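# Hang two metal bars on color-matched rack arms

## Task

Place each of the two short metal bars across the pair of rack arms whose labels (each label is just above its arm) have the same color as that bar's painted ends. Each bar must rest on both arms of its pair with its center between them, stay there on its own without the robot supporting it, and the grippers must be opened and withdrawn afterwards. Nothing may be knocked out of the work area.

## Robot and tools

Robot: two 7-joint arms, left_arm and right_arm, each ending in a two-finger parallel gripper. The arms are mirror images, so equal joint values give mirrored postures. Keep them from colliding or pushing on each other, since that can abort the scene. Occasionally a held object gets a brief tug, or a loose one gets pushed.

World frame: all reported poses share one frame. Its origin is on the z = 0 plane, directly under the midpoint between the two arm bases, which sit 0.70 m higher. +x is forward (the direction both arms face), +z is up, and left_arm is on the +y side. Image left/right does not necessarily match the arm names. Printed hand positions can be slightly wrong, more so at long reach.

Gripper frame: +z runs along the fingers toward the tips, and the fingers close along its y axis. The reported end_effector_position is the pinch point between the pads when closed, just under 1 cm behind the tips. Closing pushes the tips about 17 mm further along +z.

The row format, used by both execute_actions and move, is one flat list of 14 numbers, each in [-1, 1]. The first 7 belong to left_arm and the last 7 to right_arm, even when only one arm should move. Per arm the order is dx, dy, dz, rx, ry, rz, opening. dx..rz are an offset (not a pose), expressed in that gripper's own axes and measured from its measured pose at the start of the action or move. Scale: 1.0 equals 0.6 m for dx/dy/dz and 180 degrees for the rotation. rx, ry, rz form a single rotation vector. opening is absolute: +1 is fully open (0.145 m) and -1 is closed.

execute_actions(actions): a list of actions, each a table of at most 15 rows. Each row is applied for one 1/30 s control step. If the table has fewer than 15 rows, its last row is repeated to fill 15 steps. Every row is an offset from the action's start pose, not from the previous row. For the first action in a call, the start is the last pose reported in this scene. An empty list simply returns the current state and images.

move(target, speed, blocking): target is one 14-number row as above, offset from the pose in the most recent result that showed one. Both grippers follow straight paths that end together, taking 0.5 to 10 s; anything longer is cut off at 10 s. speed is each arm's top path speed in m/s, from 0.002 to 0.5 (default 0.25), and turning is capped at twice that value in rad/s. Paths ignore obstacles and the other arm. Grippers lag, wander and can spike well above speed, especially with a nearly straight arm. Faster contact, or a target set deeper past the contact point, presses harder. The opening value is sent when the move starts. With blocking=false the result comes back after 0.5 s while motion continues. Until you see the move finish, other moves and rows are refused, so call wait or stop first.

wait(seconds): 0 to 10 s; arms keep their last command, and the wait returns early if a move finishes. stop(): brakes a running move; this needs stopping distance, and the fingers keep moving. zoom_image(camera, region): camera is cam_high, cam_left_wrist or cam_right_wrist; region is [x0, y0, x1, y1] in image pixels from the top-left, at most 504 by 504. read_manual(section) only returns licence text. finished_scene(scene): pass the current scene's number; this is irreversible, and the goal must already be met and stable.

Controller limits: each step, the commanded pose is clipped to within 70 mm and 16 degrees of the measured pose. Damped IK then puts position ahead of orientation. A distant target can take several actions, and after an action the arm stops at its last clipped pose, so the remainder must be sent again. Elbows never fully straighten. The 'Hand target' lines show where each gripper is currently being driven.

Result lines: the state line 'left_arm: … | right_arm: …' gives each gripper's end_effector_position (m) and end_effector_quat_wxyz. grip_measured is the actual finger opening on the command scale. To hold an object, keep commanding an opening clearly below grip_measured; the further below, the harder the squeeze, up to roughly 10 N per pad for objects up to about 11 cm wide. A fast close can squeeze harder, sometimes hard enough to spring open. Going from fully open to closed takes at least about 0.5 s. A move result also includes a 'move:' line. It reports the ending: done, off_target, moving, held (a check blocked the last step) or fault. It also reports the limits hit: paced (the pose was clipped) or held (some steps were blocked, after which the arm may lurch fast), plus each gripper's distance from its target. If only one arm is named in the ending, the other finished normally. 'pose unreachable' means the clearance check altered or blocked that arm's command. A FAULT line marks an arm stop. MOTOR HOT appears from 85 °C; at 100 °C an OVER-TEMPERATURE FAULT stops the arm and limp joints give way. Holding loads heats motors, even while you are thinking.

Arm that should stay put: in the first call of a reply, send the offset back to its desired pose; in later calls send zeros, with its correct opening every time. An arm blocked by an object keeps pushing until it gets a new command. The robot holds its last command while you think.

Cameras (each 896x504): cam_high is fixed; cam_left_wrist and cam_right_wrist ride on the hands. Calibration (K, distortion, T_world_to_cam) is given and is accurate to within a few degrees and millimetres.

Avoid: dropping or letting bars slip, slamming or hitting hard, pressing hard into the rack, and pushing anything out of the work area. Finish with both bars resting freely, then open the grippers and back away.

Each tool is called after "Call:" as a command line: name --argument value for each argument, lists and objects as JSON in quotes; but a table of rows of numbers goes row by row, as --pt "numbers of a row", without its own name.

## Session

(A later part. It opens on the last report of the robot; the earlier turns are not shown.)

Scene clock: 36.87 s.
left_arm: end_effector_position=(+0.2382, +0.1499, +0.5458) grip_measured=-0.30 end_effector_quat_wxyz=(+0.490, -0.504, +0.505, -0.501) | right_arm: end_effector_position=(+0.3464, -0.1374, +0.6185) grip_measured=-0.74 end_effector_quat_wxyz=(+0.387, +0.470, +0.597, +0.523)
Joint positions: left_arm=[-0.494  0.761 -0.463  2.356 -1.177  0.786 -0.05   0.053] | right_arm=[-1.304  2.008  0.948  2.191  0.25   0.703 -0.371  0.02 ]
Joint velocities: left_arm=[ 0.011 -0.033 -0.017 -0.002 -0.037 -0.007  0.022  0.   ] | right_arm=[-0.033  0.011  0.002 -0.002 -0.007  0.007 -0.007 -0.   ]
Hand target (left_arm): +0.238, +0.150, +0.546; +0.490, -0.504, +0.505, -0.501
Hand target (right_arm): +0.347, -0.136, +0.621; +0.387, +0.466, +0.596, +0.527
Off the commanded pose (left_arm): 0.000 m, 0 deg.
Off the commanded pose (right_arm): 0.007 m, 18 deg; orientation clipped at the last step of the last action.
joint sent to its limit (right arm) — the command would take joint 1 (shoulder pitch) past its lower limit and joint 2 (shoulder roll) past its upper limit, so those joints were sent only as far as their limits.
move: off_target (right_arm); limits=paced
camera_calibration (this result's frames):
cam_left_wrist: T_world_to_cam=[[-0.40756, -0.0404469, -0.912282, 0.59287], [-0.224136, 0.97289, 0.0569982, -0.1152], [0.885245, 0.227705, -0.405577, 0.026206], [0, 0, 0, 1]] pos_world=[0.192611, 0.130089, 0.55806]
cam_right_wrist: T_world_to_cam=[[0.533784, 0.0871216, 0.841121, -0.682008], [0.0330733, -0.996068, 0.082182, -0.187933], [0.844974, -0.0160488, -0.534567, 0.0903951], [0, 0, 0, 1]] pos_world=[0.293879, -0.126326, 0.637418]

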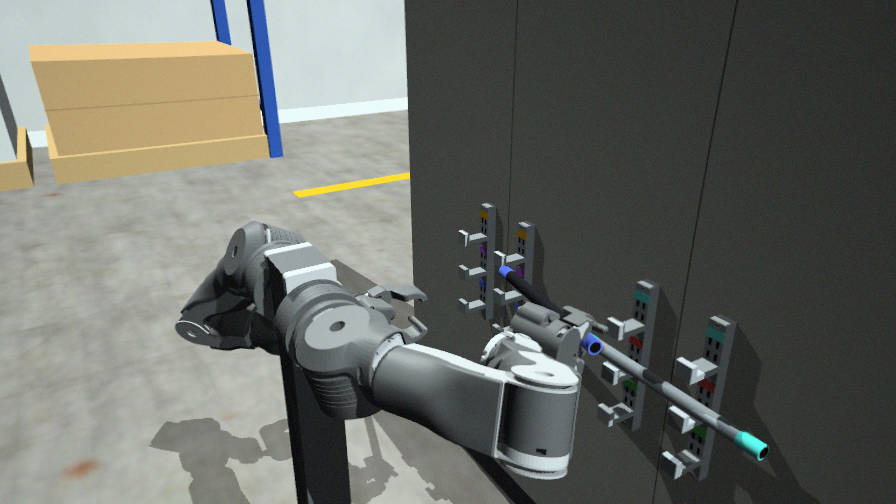

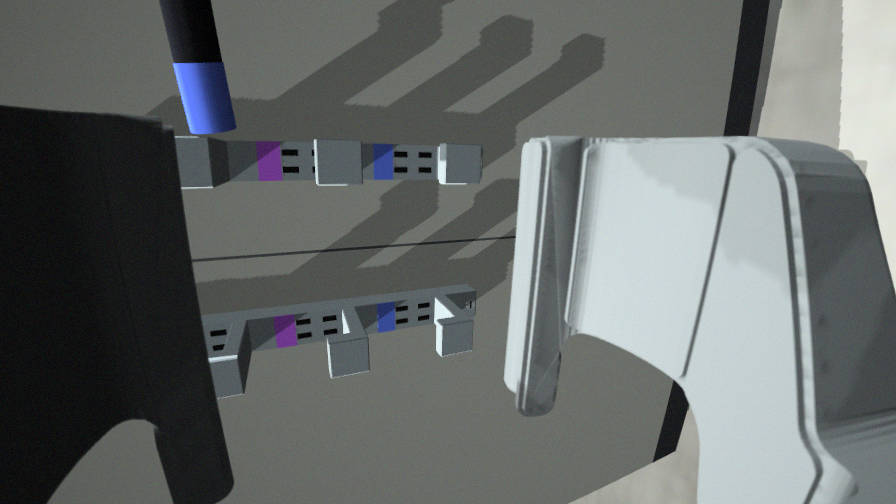

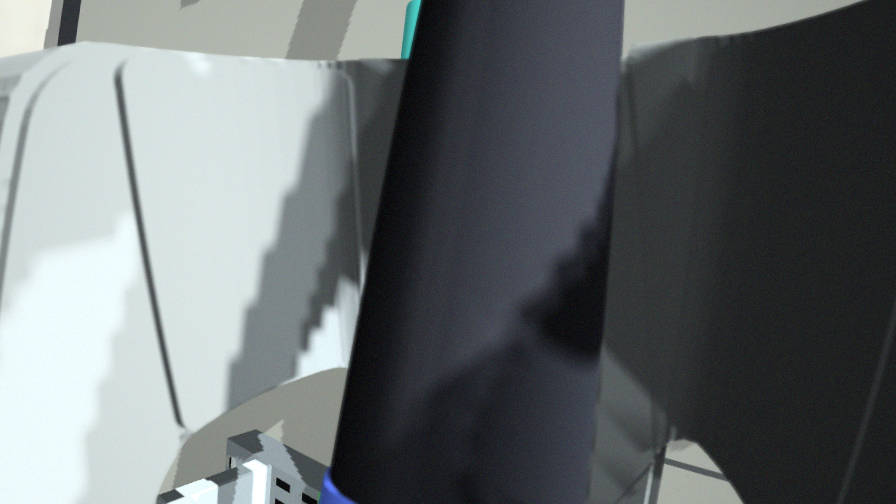

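Call:
move --target '[0.233,-0.09,0.053,0,0.04,0,-0.3,0,0,0,0,0,0,-1]' --speed 0.08

Scene clock: 41.27 s.
left_arm: end_effector_position=(+0.2685, +0.0102, +0.6015) grip_measured=-0.30 end_effector_quat_wxyz=(+0.404, -0.430, +0.545, -0.595) | right_arm: end_effector_position=(+0.3464, -0.1373, +0.6176) grip_measured=-0.74 end_effector_quat_wxyz=(+0.385, +0.471, +0.599, +0.521)
Joint positions: left_arm=[ 0.189  0.382 -0.973  2.293 -1.564  0.789  0.576  0.053] | right_arm=[-1.304  2.008  0.949  2.191  0.251  0.702 -0.365  0.02 ]
Joint velocities: left_arm=[-0.033 -0.055 -0.022  0.007  0.022 -0.022  0.007 -0.   ] | right_arm=[-0.033  0.033  0.022 -0.012  0.007 -0.022  0.022  0.   ]
Hand target (left_arm): +0.268, +0.010, +0.600; +0.403, -0.431, +0.548, -0.593
Hand target (right_arm): +0.346, -0.137, +0.618; +0.386, +0.470, +0.597, +0.523
Off the commanded pose (left_arm): 0.001 m, 11 deg.
Off the commanded pose (right_arm): 0.001 m, 0 deg.
joint sent to its limit (left arm) — the command would take joint 5 (forearm roll) past its lower limit and joint 6 (wrist pitch) past its upper limit, so those joints were sent only as far as their limits.
joint sent to its limit (right arm) — the command would take joint 1 (shoulder pitch) past its lower limit, so that joint was sent only as far as its limit.
move: off_target (left_arm)
camera_calibration (this result's frames):
cam_left_wrist: T_world_to_cam=[[-0.371603, 0.00973012, -0.928341, 0.649824], [0.0672752, 0.997598, -0.0164734, -0.00990749], [0.925951, -0.0685759, -0.371365, 0.0252542], [0, 0, 0, 1]] pos_world=[0.218759, 0.00529267, 0.612473]
cam_right_wrist: T_world_to_cam=[[0.539221, 0.0876782, 0.837588, -0.680886], [0.0338303, -0.996018, 0.0824834, -0.188276], [0.841485, -0.0161409, -0.54004, 0.0945534], [0, 0, 0, 1]] pos_world=[0.293952, -0.126301, 0.636894]

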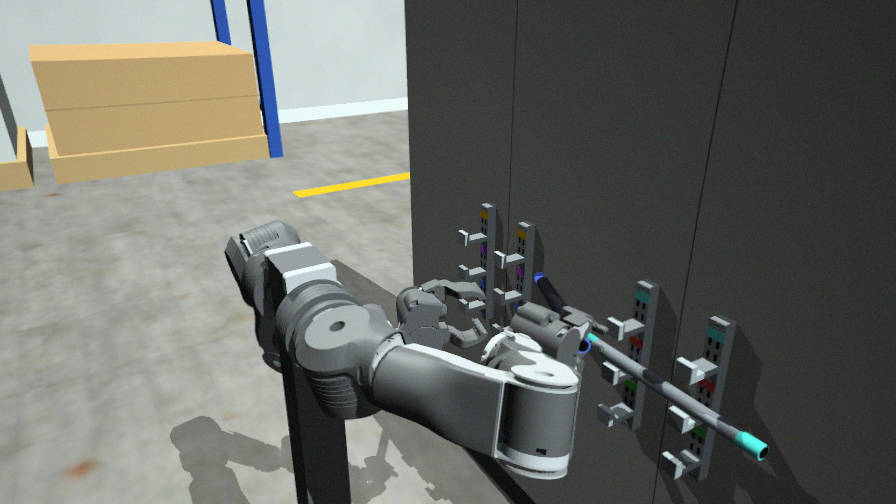

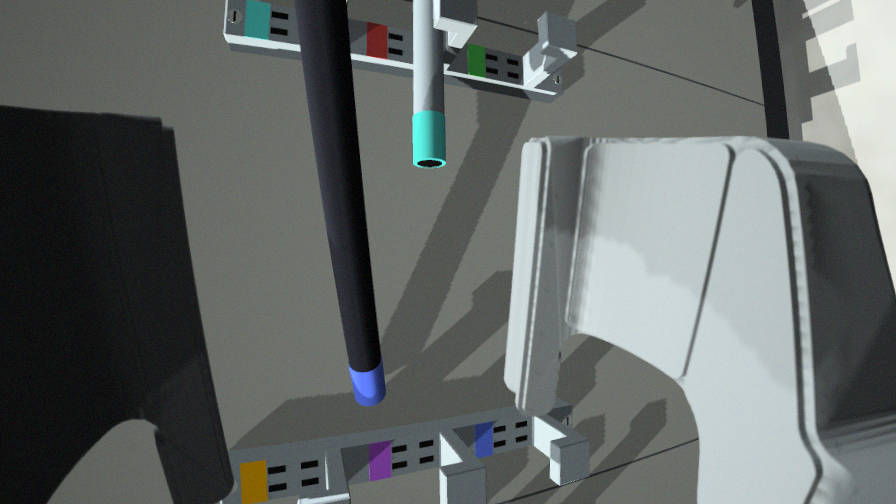

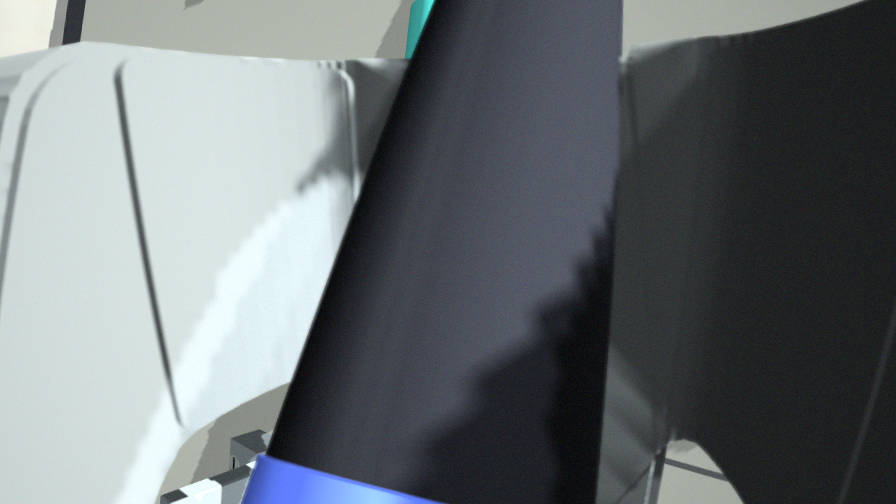

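Call:
move --target '[-0.015,0.016,0.15,0,0,0,-0.3,0,0,0,0,0,0,-1]' --speed 0.08

Scene clock: 44.03 s.
left_arm: end_effector_position=(+0.3570, -0.0087, +0.5940) grip_measured=-0.30 end_effector_quat_wxyz=(+0.404, -0.431, +0.547, -0.593) | right_arm: end_effector_position=(+0.3463, -0.1374, +0.6171) grip_measured=-0.74 end_effector_quat_wxyz=(+0.384, +0.472, +0.599, +0.520)
Joint positions: left_arm=[ 0.435  0.23  -0.844  1.889 -1.286  0.641  0.429  0.053] | right_arm=[-1.304  2.008  0.949  2.191  0.252  0.702 -0.363  0.02 ]
Joint velocities: left_arm=[-0.011 -0.033  0.012  0.007 -0.007  0.11  -0.051 -0.   ] | right_arm=[ 0.033 -0.077  0.002  0.012  0.007 -0.081 -0.007  0.   ]
Hand target (left_arm): +0.357, -0.009, +0.595; +0.406, -0.429, +0.545, -0.595
Hand target (right_arm): +0.346, -0.137, +0.618; +0.385, +0.471, +0.599, +0.521
Off the commanded pose (left_arm): 0.001 m, 0 deg.
Off the commanded pose (right_arm): 0.000 m, 0 deg.
joint sent to its limit (right arm) — the command would take joint 2 (shoulder roll) past its upper limit, so that joint was sent only as far as its limit.
move: done
camera_calibration (this result's frames):
cam_left_wrist: T_world_to_cam=[[-0.375361, 0.0139398, -0.926774, 0.676359], [0.0654839, 0.997787, -0.0115143, 0.000493784], [0.924563, -0.0650108, -0.375443, -0.0577907], [0, 0, 0, 1]] pos_world=[0.307278, -0.013678, 0.605141]
cam_right_wrist: T_world_to_cam=[[0.541834, 0.087229, 0.835947, -0.680407], [0.033589, -0.996053, 0.0821644, -0.18803], [0.839814, -0.0164408, -0.542625, 0.0964832], [0, 0, 0, 1]] pos_world=[0.293956, -0.126351, 0.636587]

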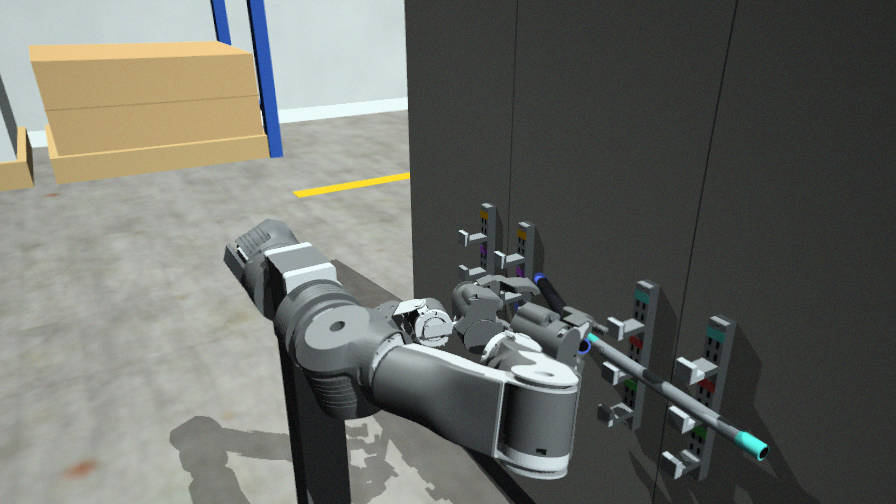

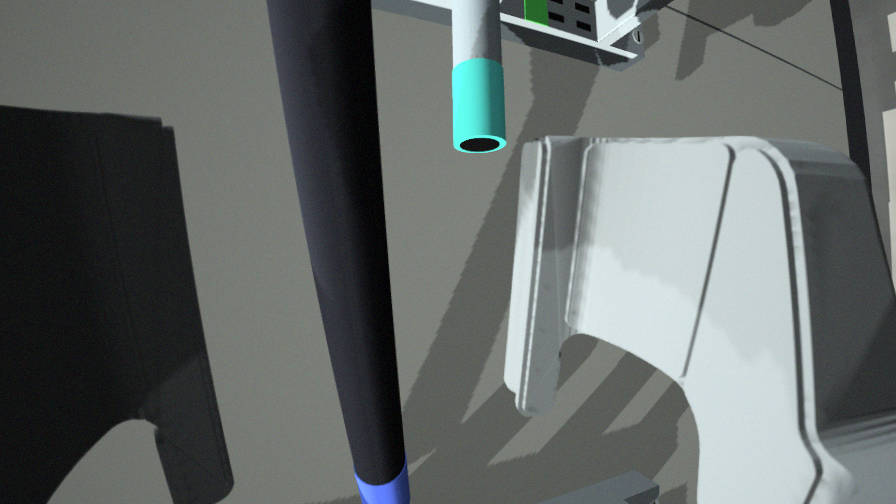

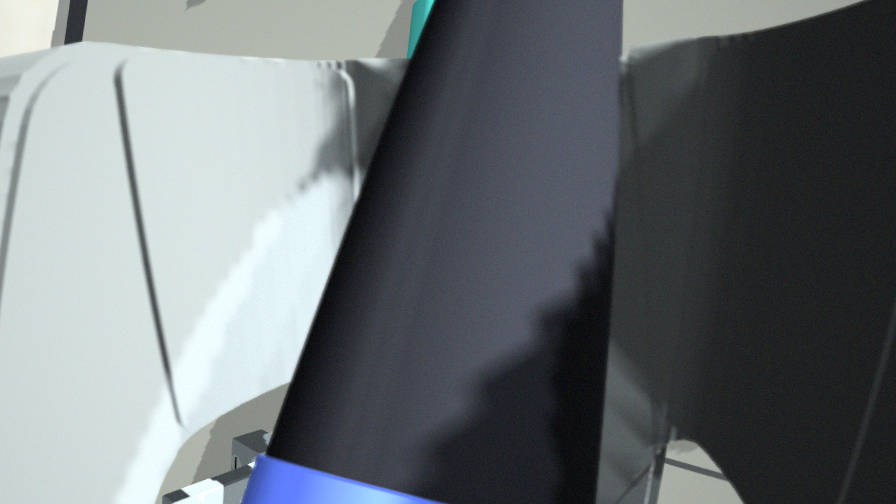

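Call:
move --target '[0,0,0.1,0,0,0,-0.3,0,0,0,0,0,0,-1]' --speed 0.06

Scene clock: 45.67 s.
left_arm: end_effector_position=(+0.4141, -0.0260, +0.5948) grip_measured=-0.30 end_effector_quat_wxyz=(+0.405, -0.432, +0.549, -0.590) | right_arm: end_effector_position=(+0.3462, -0.1375, +0.6167) grip_measured=-0.74 end_effector_quat_wxyz=(+0.383, +0.473, +0.600, +0.520)
Joint positions: left_arm=[ 0.607  0.099 -0.799  1.567 -1.19   0.543  0.339  0.053] | right_arm=[-1.304  2.008  0.949  2.191  0.253  0.702 -0.361  0.02 ]
Joint velocities: left_arm=[-0.099  0.011 -0.007  0.007  0.007 -0.022 -0.051  0.   ] | right_arm=[-0.033  0.011 -0.007  0.022 -0.066 -0.037  0.066 -0.   ]
Hand target (left_arm): +0.415, -0.026, +0.597; +0.406, -0.430, +0.547, -0.592
Hand target (right_arm): +0.346, -0.137, +0.617; +0.384, +0.472, +0.599, +0.520
Off the commanded pose (left_arm): 0.001 m, 0 deg.
Off the commanded pose (right_arm): 0.000 m, 0 deg.
joint sent to its limit (right arm) — the command would take joint 2 (shoulder roll) past its upper limit, so that joint was sent only as far as its limit.
move: done
camera_calibration (this result's frames):
cam_left_wrist: T_world_to_cam=[[-0.379503, 0.0184126, -0.925007, 0.699567], [0.0630344, 0.997993, -0.00599568, 0.0117951], [0.923041, -0.0605827, -0.379902, -0.107987], [0, 0, 0, 1]] pos_world=[0.36442, -0.0311944, 0.606151]
cam_right_wrist: T_world_to_cam=[[0.544174, 0.087003, 0.834449, -0.679929], [0.0334617, -0.996068, 0.0820324, -0.187924], [0.838305, -0.0167178, -0.544945, 0.0982152], [0, 0, 0, 1]] pos_world=[0.293953, -0.126387, 0.636304]

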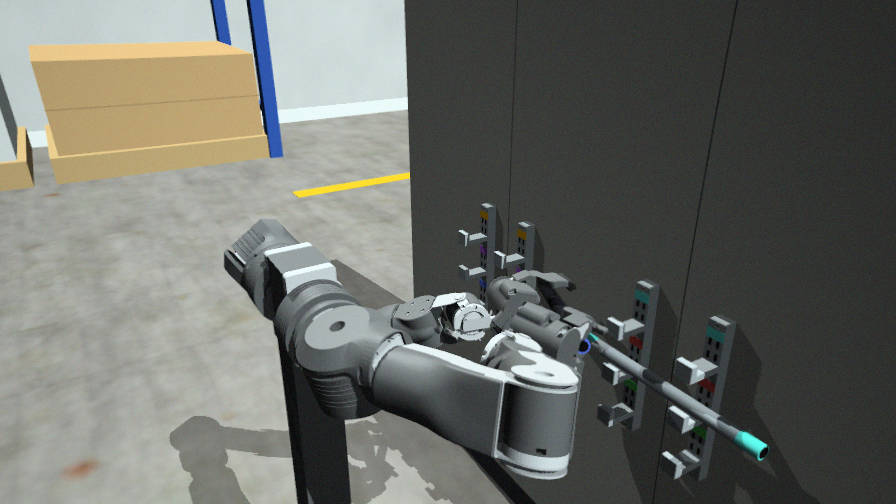

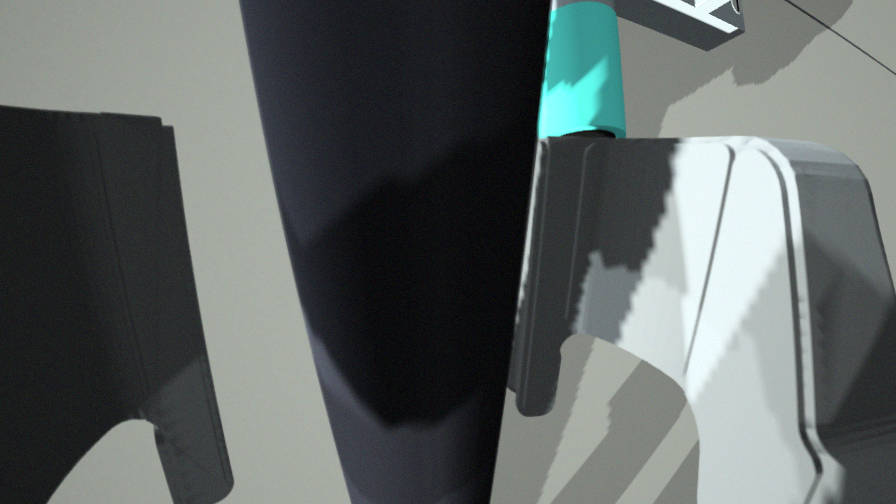

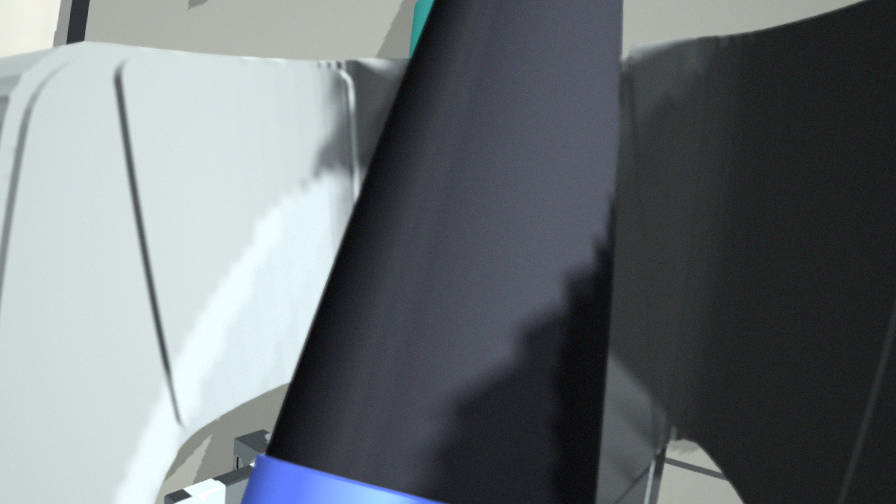

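Call:
move --target '[0,0.012,-0.028,0,0,0,-0.3,0,0,0,0,0,0,-1]' --speed 0.04

Call:
execute_actions --actions '[[[0,0,0,0,0,0,-0.45,0,0,0,0,0,0,-1]],[[0,0,0,0,0,0,-0.6,0,0,0,0,0,0,-1]]]'

Scene clock: 47.03 s.
left_arm: end_effector_position=(+0.3987, -0.0216, +0.5869) grip_measured=-0.30 end_effector_quat_wxyz=(+0.404, -0.432, +0.549, -0.590) | right_arm: end_effector_position=(+0.3462, -0.1375, +0.6163) grip_measured=-0.74 end_effector_quat_wxyz=(+0.382, +0.474, +0.600, +0.519)
Joint positions: left_arm=[ 0.538  0.13  -0.805  1.642 -1.217  0.557  0.339  0.053] | right_arm=[-1.304  2.008  0.949  2.191  0.254  0.702 -0.359  0.02 ]
Joint velocities: left_arm=[-0.011 -0.033 -0.002 -0.007  0.007  0.007  0.022 -0.   ] | right_arm=[-0.033  0.011 -0.017  0.002 -0.007 -0.051 -0.022 -0.   ]
Hand target (left_arm): +0.398, -0.022, +0.587; +0.405, -0.432, +0.549, -0.590
Hand target (right_arm): +0.346, -0.137, +0.617; +0.383, +0.473, +0.600, +0.520
Off the commanded pose (left_arm): 0.001 m, 0 deg.
Off the commanded pose (right_arm): 0.000 m, 0 deg.
joint sent to its limit (right arm) — the command would take joint 2 (shoulder roll) past its upper limit, so that joint was sent only as far as its limit.
move: done
camera_calibration (this result's frames):
cam_left_wrist: T_world_to_cam=[[-0.380345, 0.0177449, -0.924675, 0.686454], [0.0638693, 0.997933, -0.00712046, 0.00860325], [0.922637, -0.0617665, -0.380692, -0.0959783], [0, 0, 0, 1]] pos_world=[0.349093, -0.0266948, 0.598269]
cam_right_wrist: T_world_to_cam=[[0.546509, 0.0867762, 0.832945, -0.679446], [0.0333355, -0.996083, 0.0818999, -0.187817], [0.836789, -0.0169924, -0.547261, 0.0999462], [0, 0, 0, 1]] pos_world=[0.29395, -0.126424, 0.63602]

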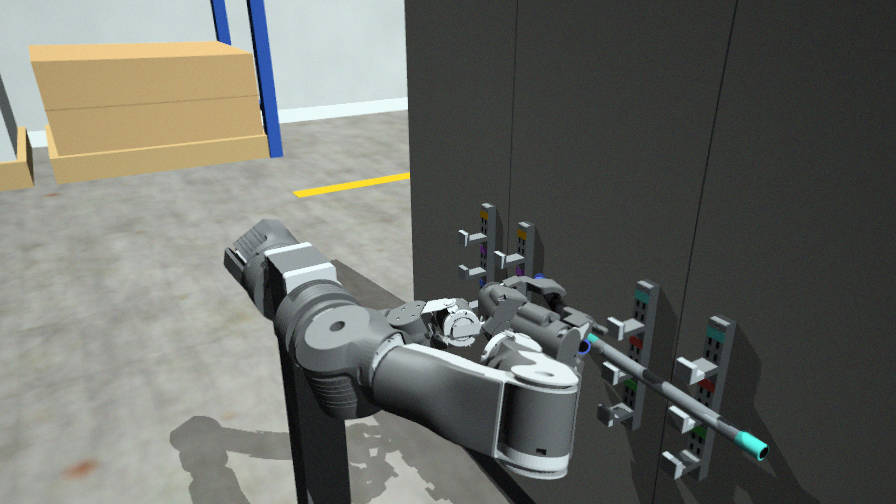

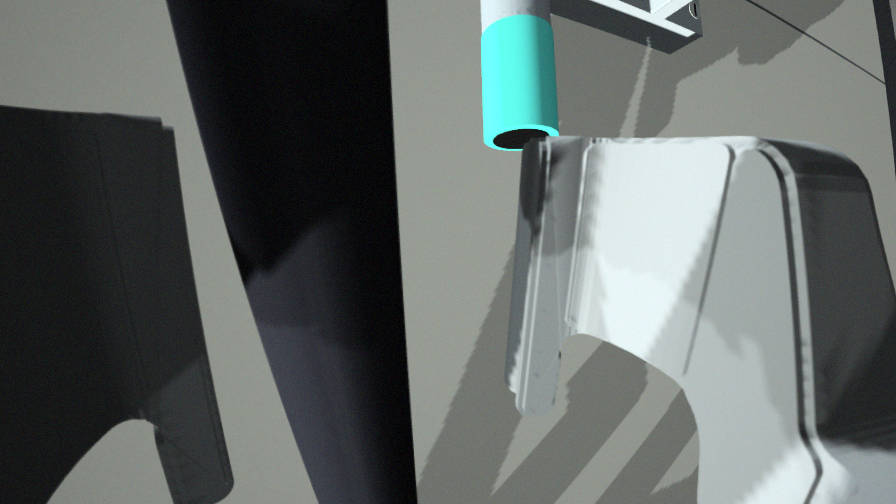

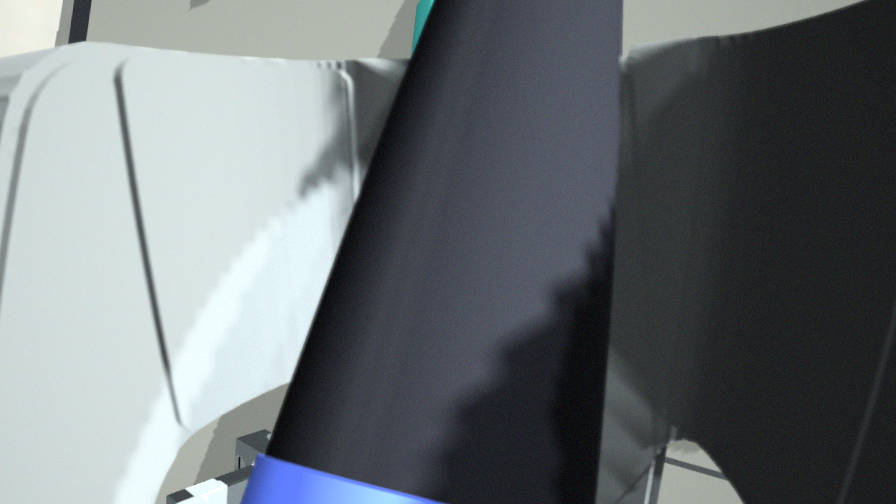

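Scene clock: 48.03 s.
left_arm: end_effector_position=(+0.3987, -0.0215, +0.5871) grip_measured=-0.60 end_effector_quat_wxyz=(+0.405, -0.432, +0.549, -0.590) | right_arm: end_effector_position=(+0.3459, -0.1378, +0.6144) grip_measured=-0.74 end_effector_quat_wxyz=(+0.379, +0.477, +0.602, +0.515)
Joint positions: left_arm=[ 0.538  0.13  -0.805  1.642 -1.218  0.557  0.338  0.03 ] | right_arm=[-1.304  2.008  0.949  2.191  0.259  0.703 -0.35   0.02 ]
Joint velocities: left_arm=[ 0.055  0.011  0.007  0.002 -0.007  0.037 -0.081 -0.   ] | right_arm=[-0.077 -0.077  0.007 -0.022 -0.037  0.051 -0.11  -0.   ]
Hand target (left_arm): +0.399, -0.022, +0.587; +0.404, -0.432, +0.549, -0.590
Hand target (right_arm): +0.346, -0.138, +0.616; +0.382, +0.475, +0.601, +0.518
Off the commanded pose (left_arm): 0.000 m, 0 deg.
Off the commanded pose (right_arm): 0.002 m, 1 deg.
joint sent to its limit (right arm) — the command would take joint 1 (shoulder pitch) past its lower limit, so that joint was sent only as far as its limit.
camera_calibration (this result's frames):
cam_left_wrist: T_world_to_cam=[[-0.378833, 0.0177292, -0.925295, 0.686449], [0.0635509, 0.997955, -0.00689755, 0.00854988], [0.92328, -0.0614164, -0.379185, -0.0970221], [0, 0, 0, 1]] pos_world=[0.349085, -0.0266613, 0.598438]
cam_right_wrist: T_world_to_cam=[[0.556752, 0.0864151, 0.826172, -0.6771], [0.0327986, -0.996086, 0.0820848, -0.187835], [0.830031, -0.0186036, -0.557407, 0.10748], [0, 0, 0, 1]] pos_world=[0.293926, -0.126588, 0.634729]

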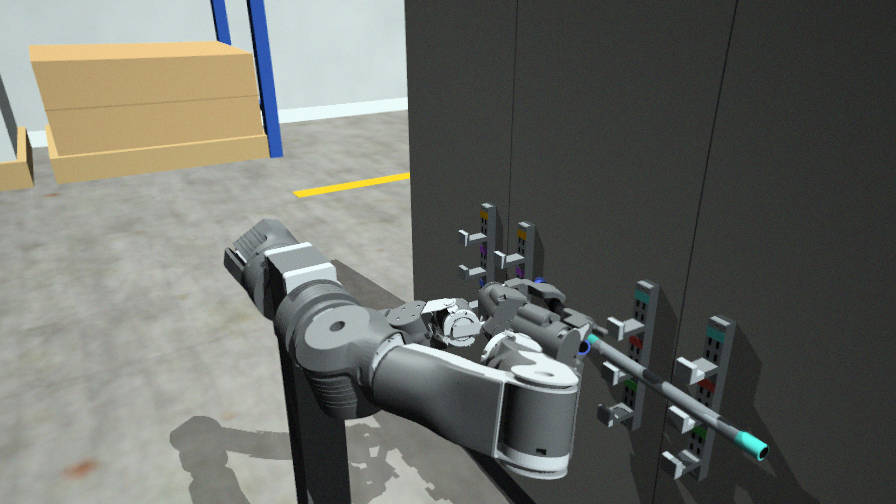

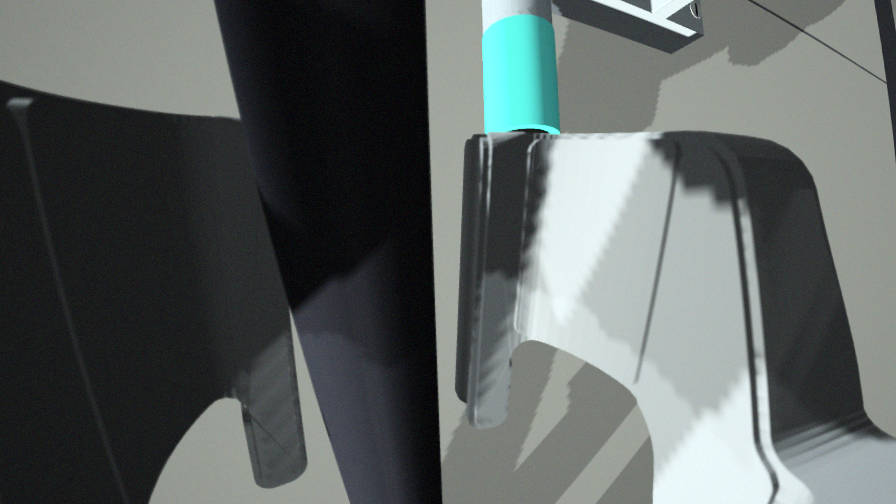

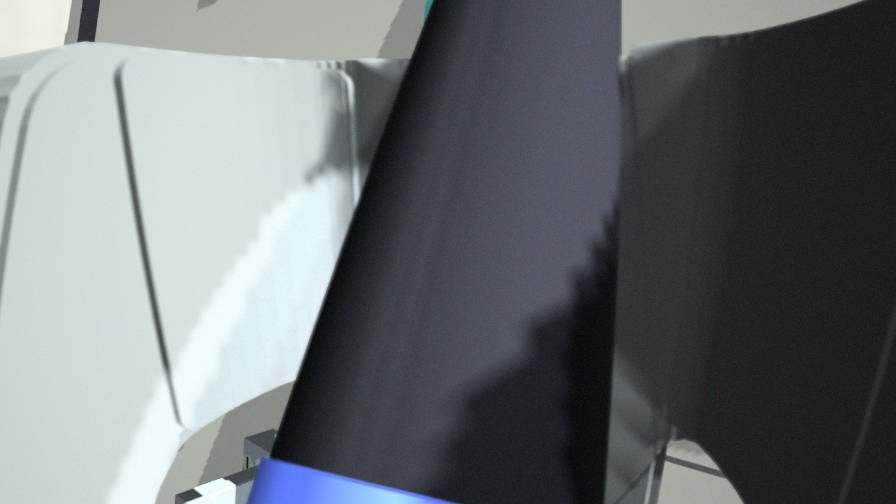

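Call:
execute_actions --actions '[[[0,-0.012,0,0,0,0,-0.65,0,0,0,0,0,0,-1]],[[0,0,0,0,0,0,-0.75,0,0,0,0,0,0,-1]],[[0,0,0,0,0,0,-0.9,0,0,0,0,0,0,-1]],[[0,0,0,0,0,0,-1,0,0,0,0,0,0,-0.85]],[[0,0,0,0,0,0,-1,0,0,0,0,0,0,-0.6]],[[0,0,0,0,0,0,-1,0,0,0,0,0,0,-0.45]]]'

Scene clock: 51.43 s.
left_arm: end_effector_position=(+0.3984, -0.0221, +0.5925) grip_measured=-0.73 end_effector_quat_wxyz=(+0.397, -0.436, +0.549, -0.592) | right_arm: end_effector_position=(+0.3455, -0.1385, +0.6117) grip_measured=-0.45 end_effector_quat_wxyz=(+0.374, +0.485, +0.603, +0.511)
Joint positions: left_arm=[ 0.555  0.132 -0.805  1.66  -1.2    0.566  0.368  0.02 ] | right_arm=[-1.304  2.008  0.949  2.191  0.272  0.704 -0.342  0.042]
Joint velocities: left_arm=[-0.011  0.055 -0.007 -0.007  0.125 -0.007 -0.022 -0.   ] | right_arm=[ 0.011 -0.099 -0.012  0.007 -0.066 -0.022 -0.051 -0.   ]
Hand target (left_arm): +0.398, -0.022, +0.593; +0.397, -0.436, +0.549, -0.592
Hand target (right_arm): +0.346, -0.138, +0.612; +0.374, +0.485, +0.603, +0.511
Off the commanded pose (left_arm): 0.000 m, 0 deg.
Off the commanded pose (right_arm): 0.000 m, 0 deg.
joint sent to its limit (right arm) — the command would take joint 2 (shoulder roll) past its upper limit, so that joint was sent only as far as its limit.
camera_calibration (this result's frames):
cam_left_wrist: T_world_to_cam=[[-0.391478, 0.00875957, -0.920146, 0.693148], [0.0693261, 0.997394, -0.02, 0.0146338], [0.917572, -0.0716197, -0.391065, -0.0856437], [0, 0, 0, 1]] pos_world=[0.348922, -0.0268012, 0.604598]
cam_right_wrist: T_world_to_cam=[[0.572286, 0.0800422, 0.816139, -0.674737], [0.0289367, -0.996576, 0.0774477, -0.1842], [0.819544, -0.0207059, -0.572643, 0.118913], [0, 0, 0, 1]] pos_world=[0.294018, -0.1271, 0.633039]

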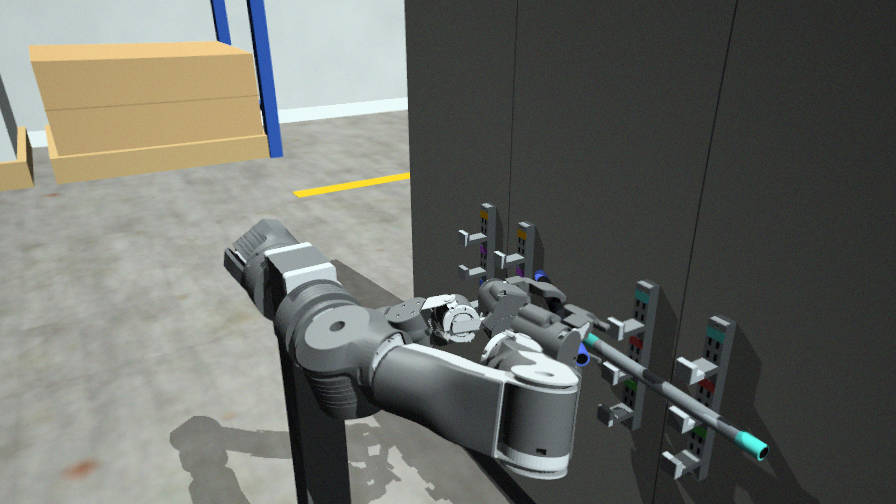

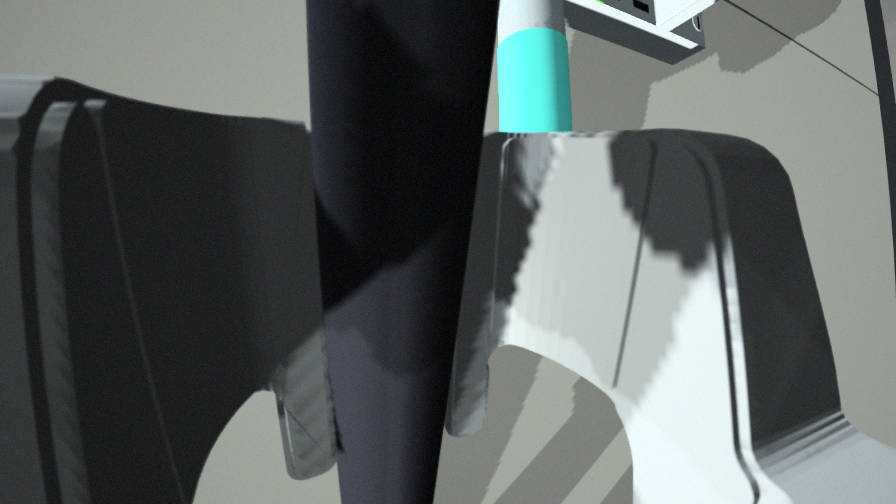

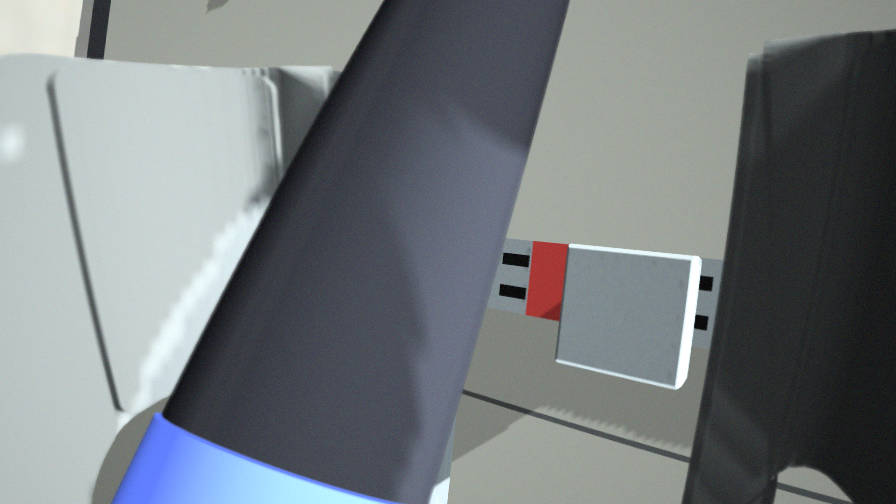

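Call:
move --target '[0,0,0,0,0,0,-1,-0.1,-0.01,-0.12,0,0,0,-0.4]' --speed 0.07

Scene clock: 53.63 s.
left_arm: end_effector_position=(+0.3984, -0.0221, +0.5925) grip_measured=-0.73 end_effector_quat_wxyz=(+0.397, -0.436, +0.549, -0.592) | right_arm: end_effector_position=(+0.2924, -0.2153, +0.6190) grip_measured=-0.40 end_effector_quat_wxyz=(+0.376, +0.486, +0.599, +0.514)
Joint positions: left_arm=[ 0.555  0.132 -0.805  1.66  -1.2    0.566  0.368  0.02 ] | right_arm=[-1.157  1.347  0.904  2.306 -0.151  0.299  0.037  0.045]
Joint velocities: left_arm=[-0.011  0.011 -0.002 -0.002 -0.037 -0.022 -0.037 -0.   ] | right_arm=[-0.033 -0.033  0.007  0.012 -0.022 -0.037  0.007 -0.   ]
Hand target (left_arm): +0.398, -0.022, +0.593; +0.397, -0.436, +0.549, -0.592
Hand target (right_arm): +0.292, -0.214, +0.620; +0.376, +0.483, +0.601, +0.514
Off the commanded pose (left_arm): 0.000 m, 0 deg.
Off the commanded pose (right_arm): 0.002 m, 1 deg.
move: done
camera_calibration (this result's frames):
cam_left_wrist: T_world_to_cam=[[-0.391478, 0.00875957, -0.920146, 0.693148], [0.0693261, 0.997394, -0.02, 0.0146338], [0.917572, -0.0716197, -0.391065, -0.0856437], [0, 0, 0, 1]] pos_world=[0.348922, -0.0268012, 0.604598]
cam_right_wrist: T_world_to_cam=[[0.567068, 0.0710067, 0.820604, -0.647321], [0.0225663, -0.997243, 0.0706969, -0.25387], [0.823362, -0.0215719, -0.567107, 0.160296], [0, 0, 0, 1]] pos_world=[0.240823, -0.203748, 0.640047]

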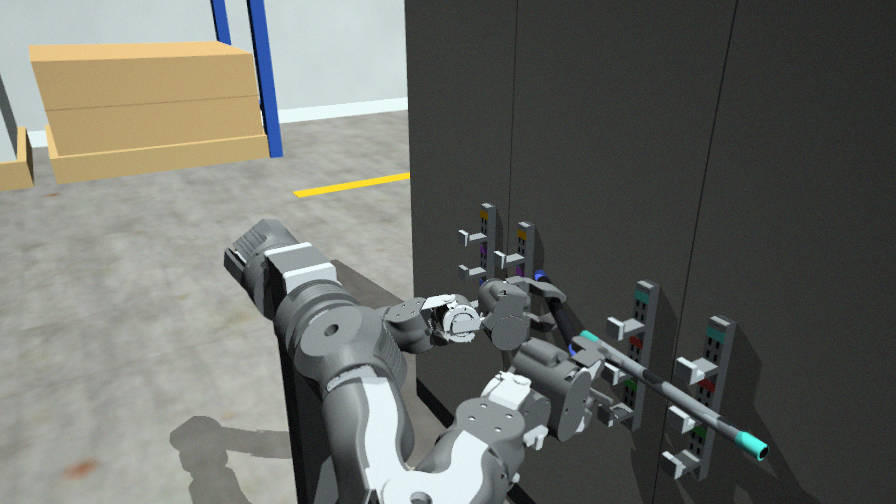

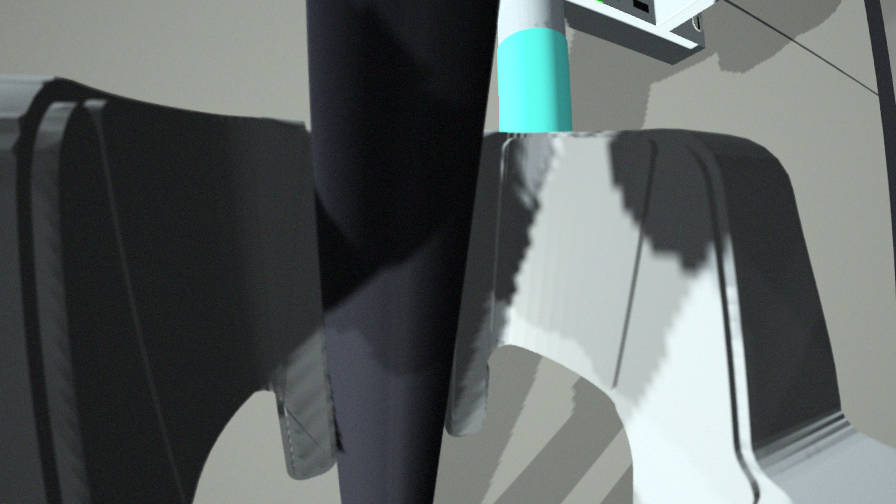

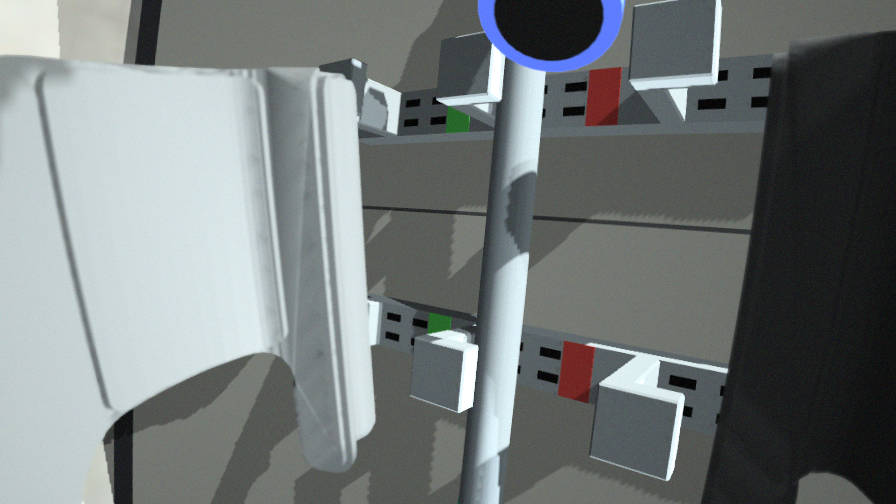

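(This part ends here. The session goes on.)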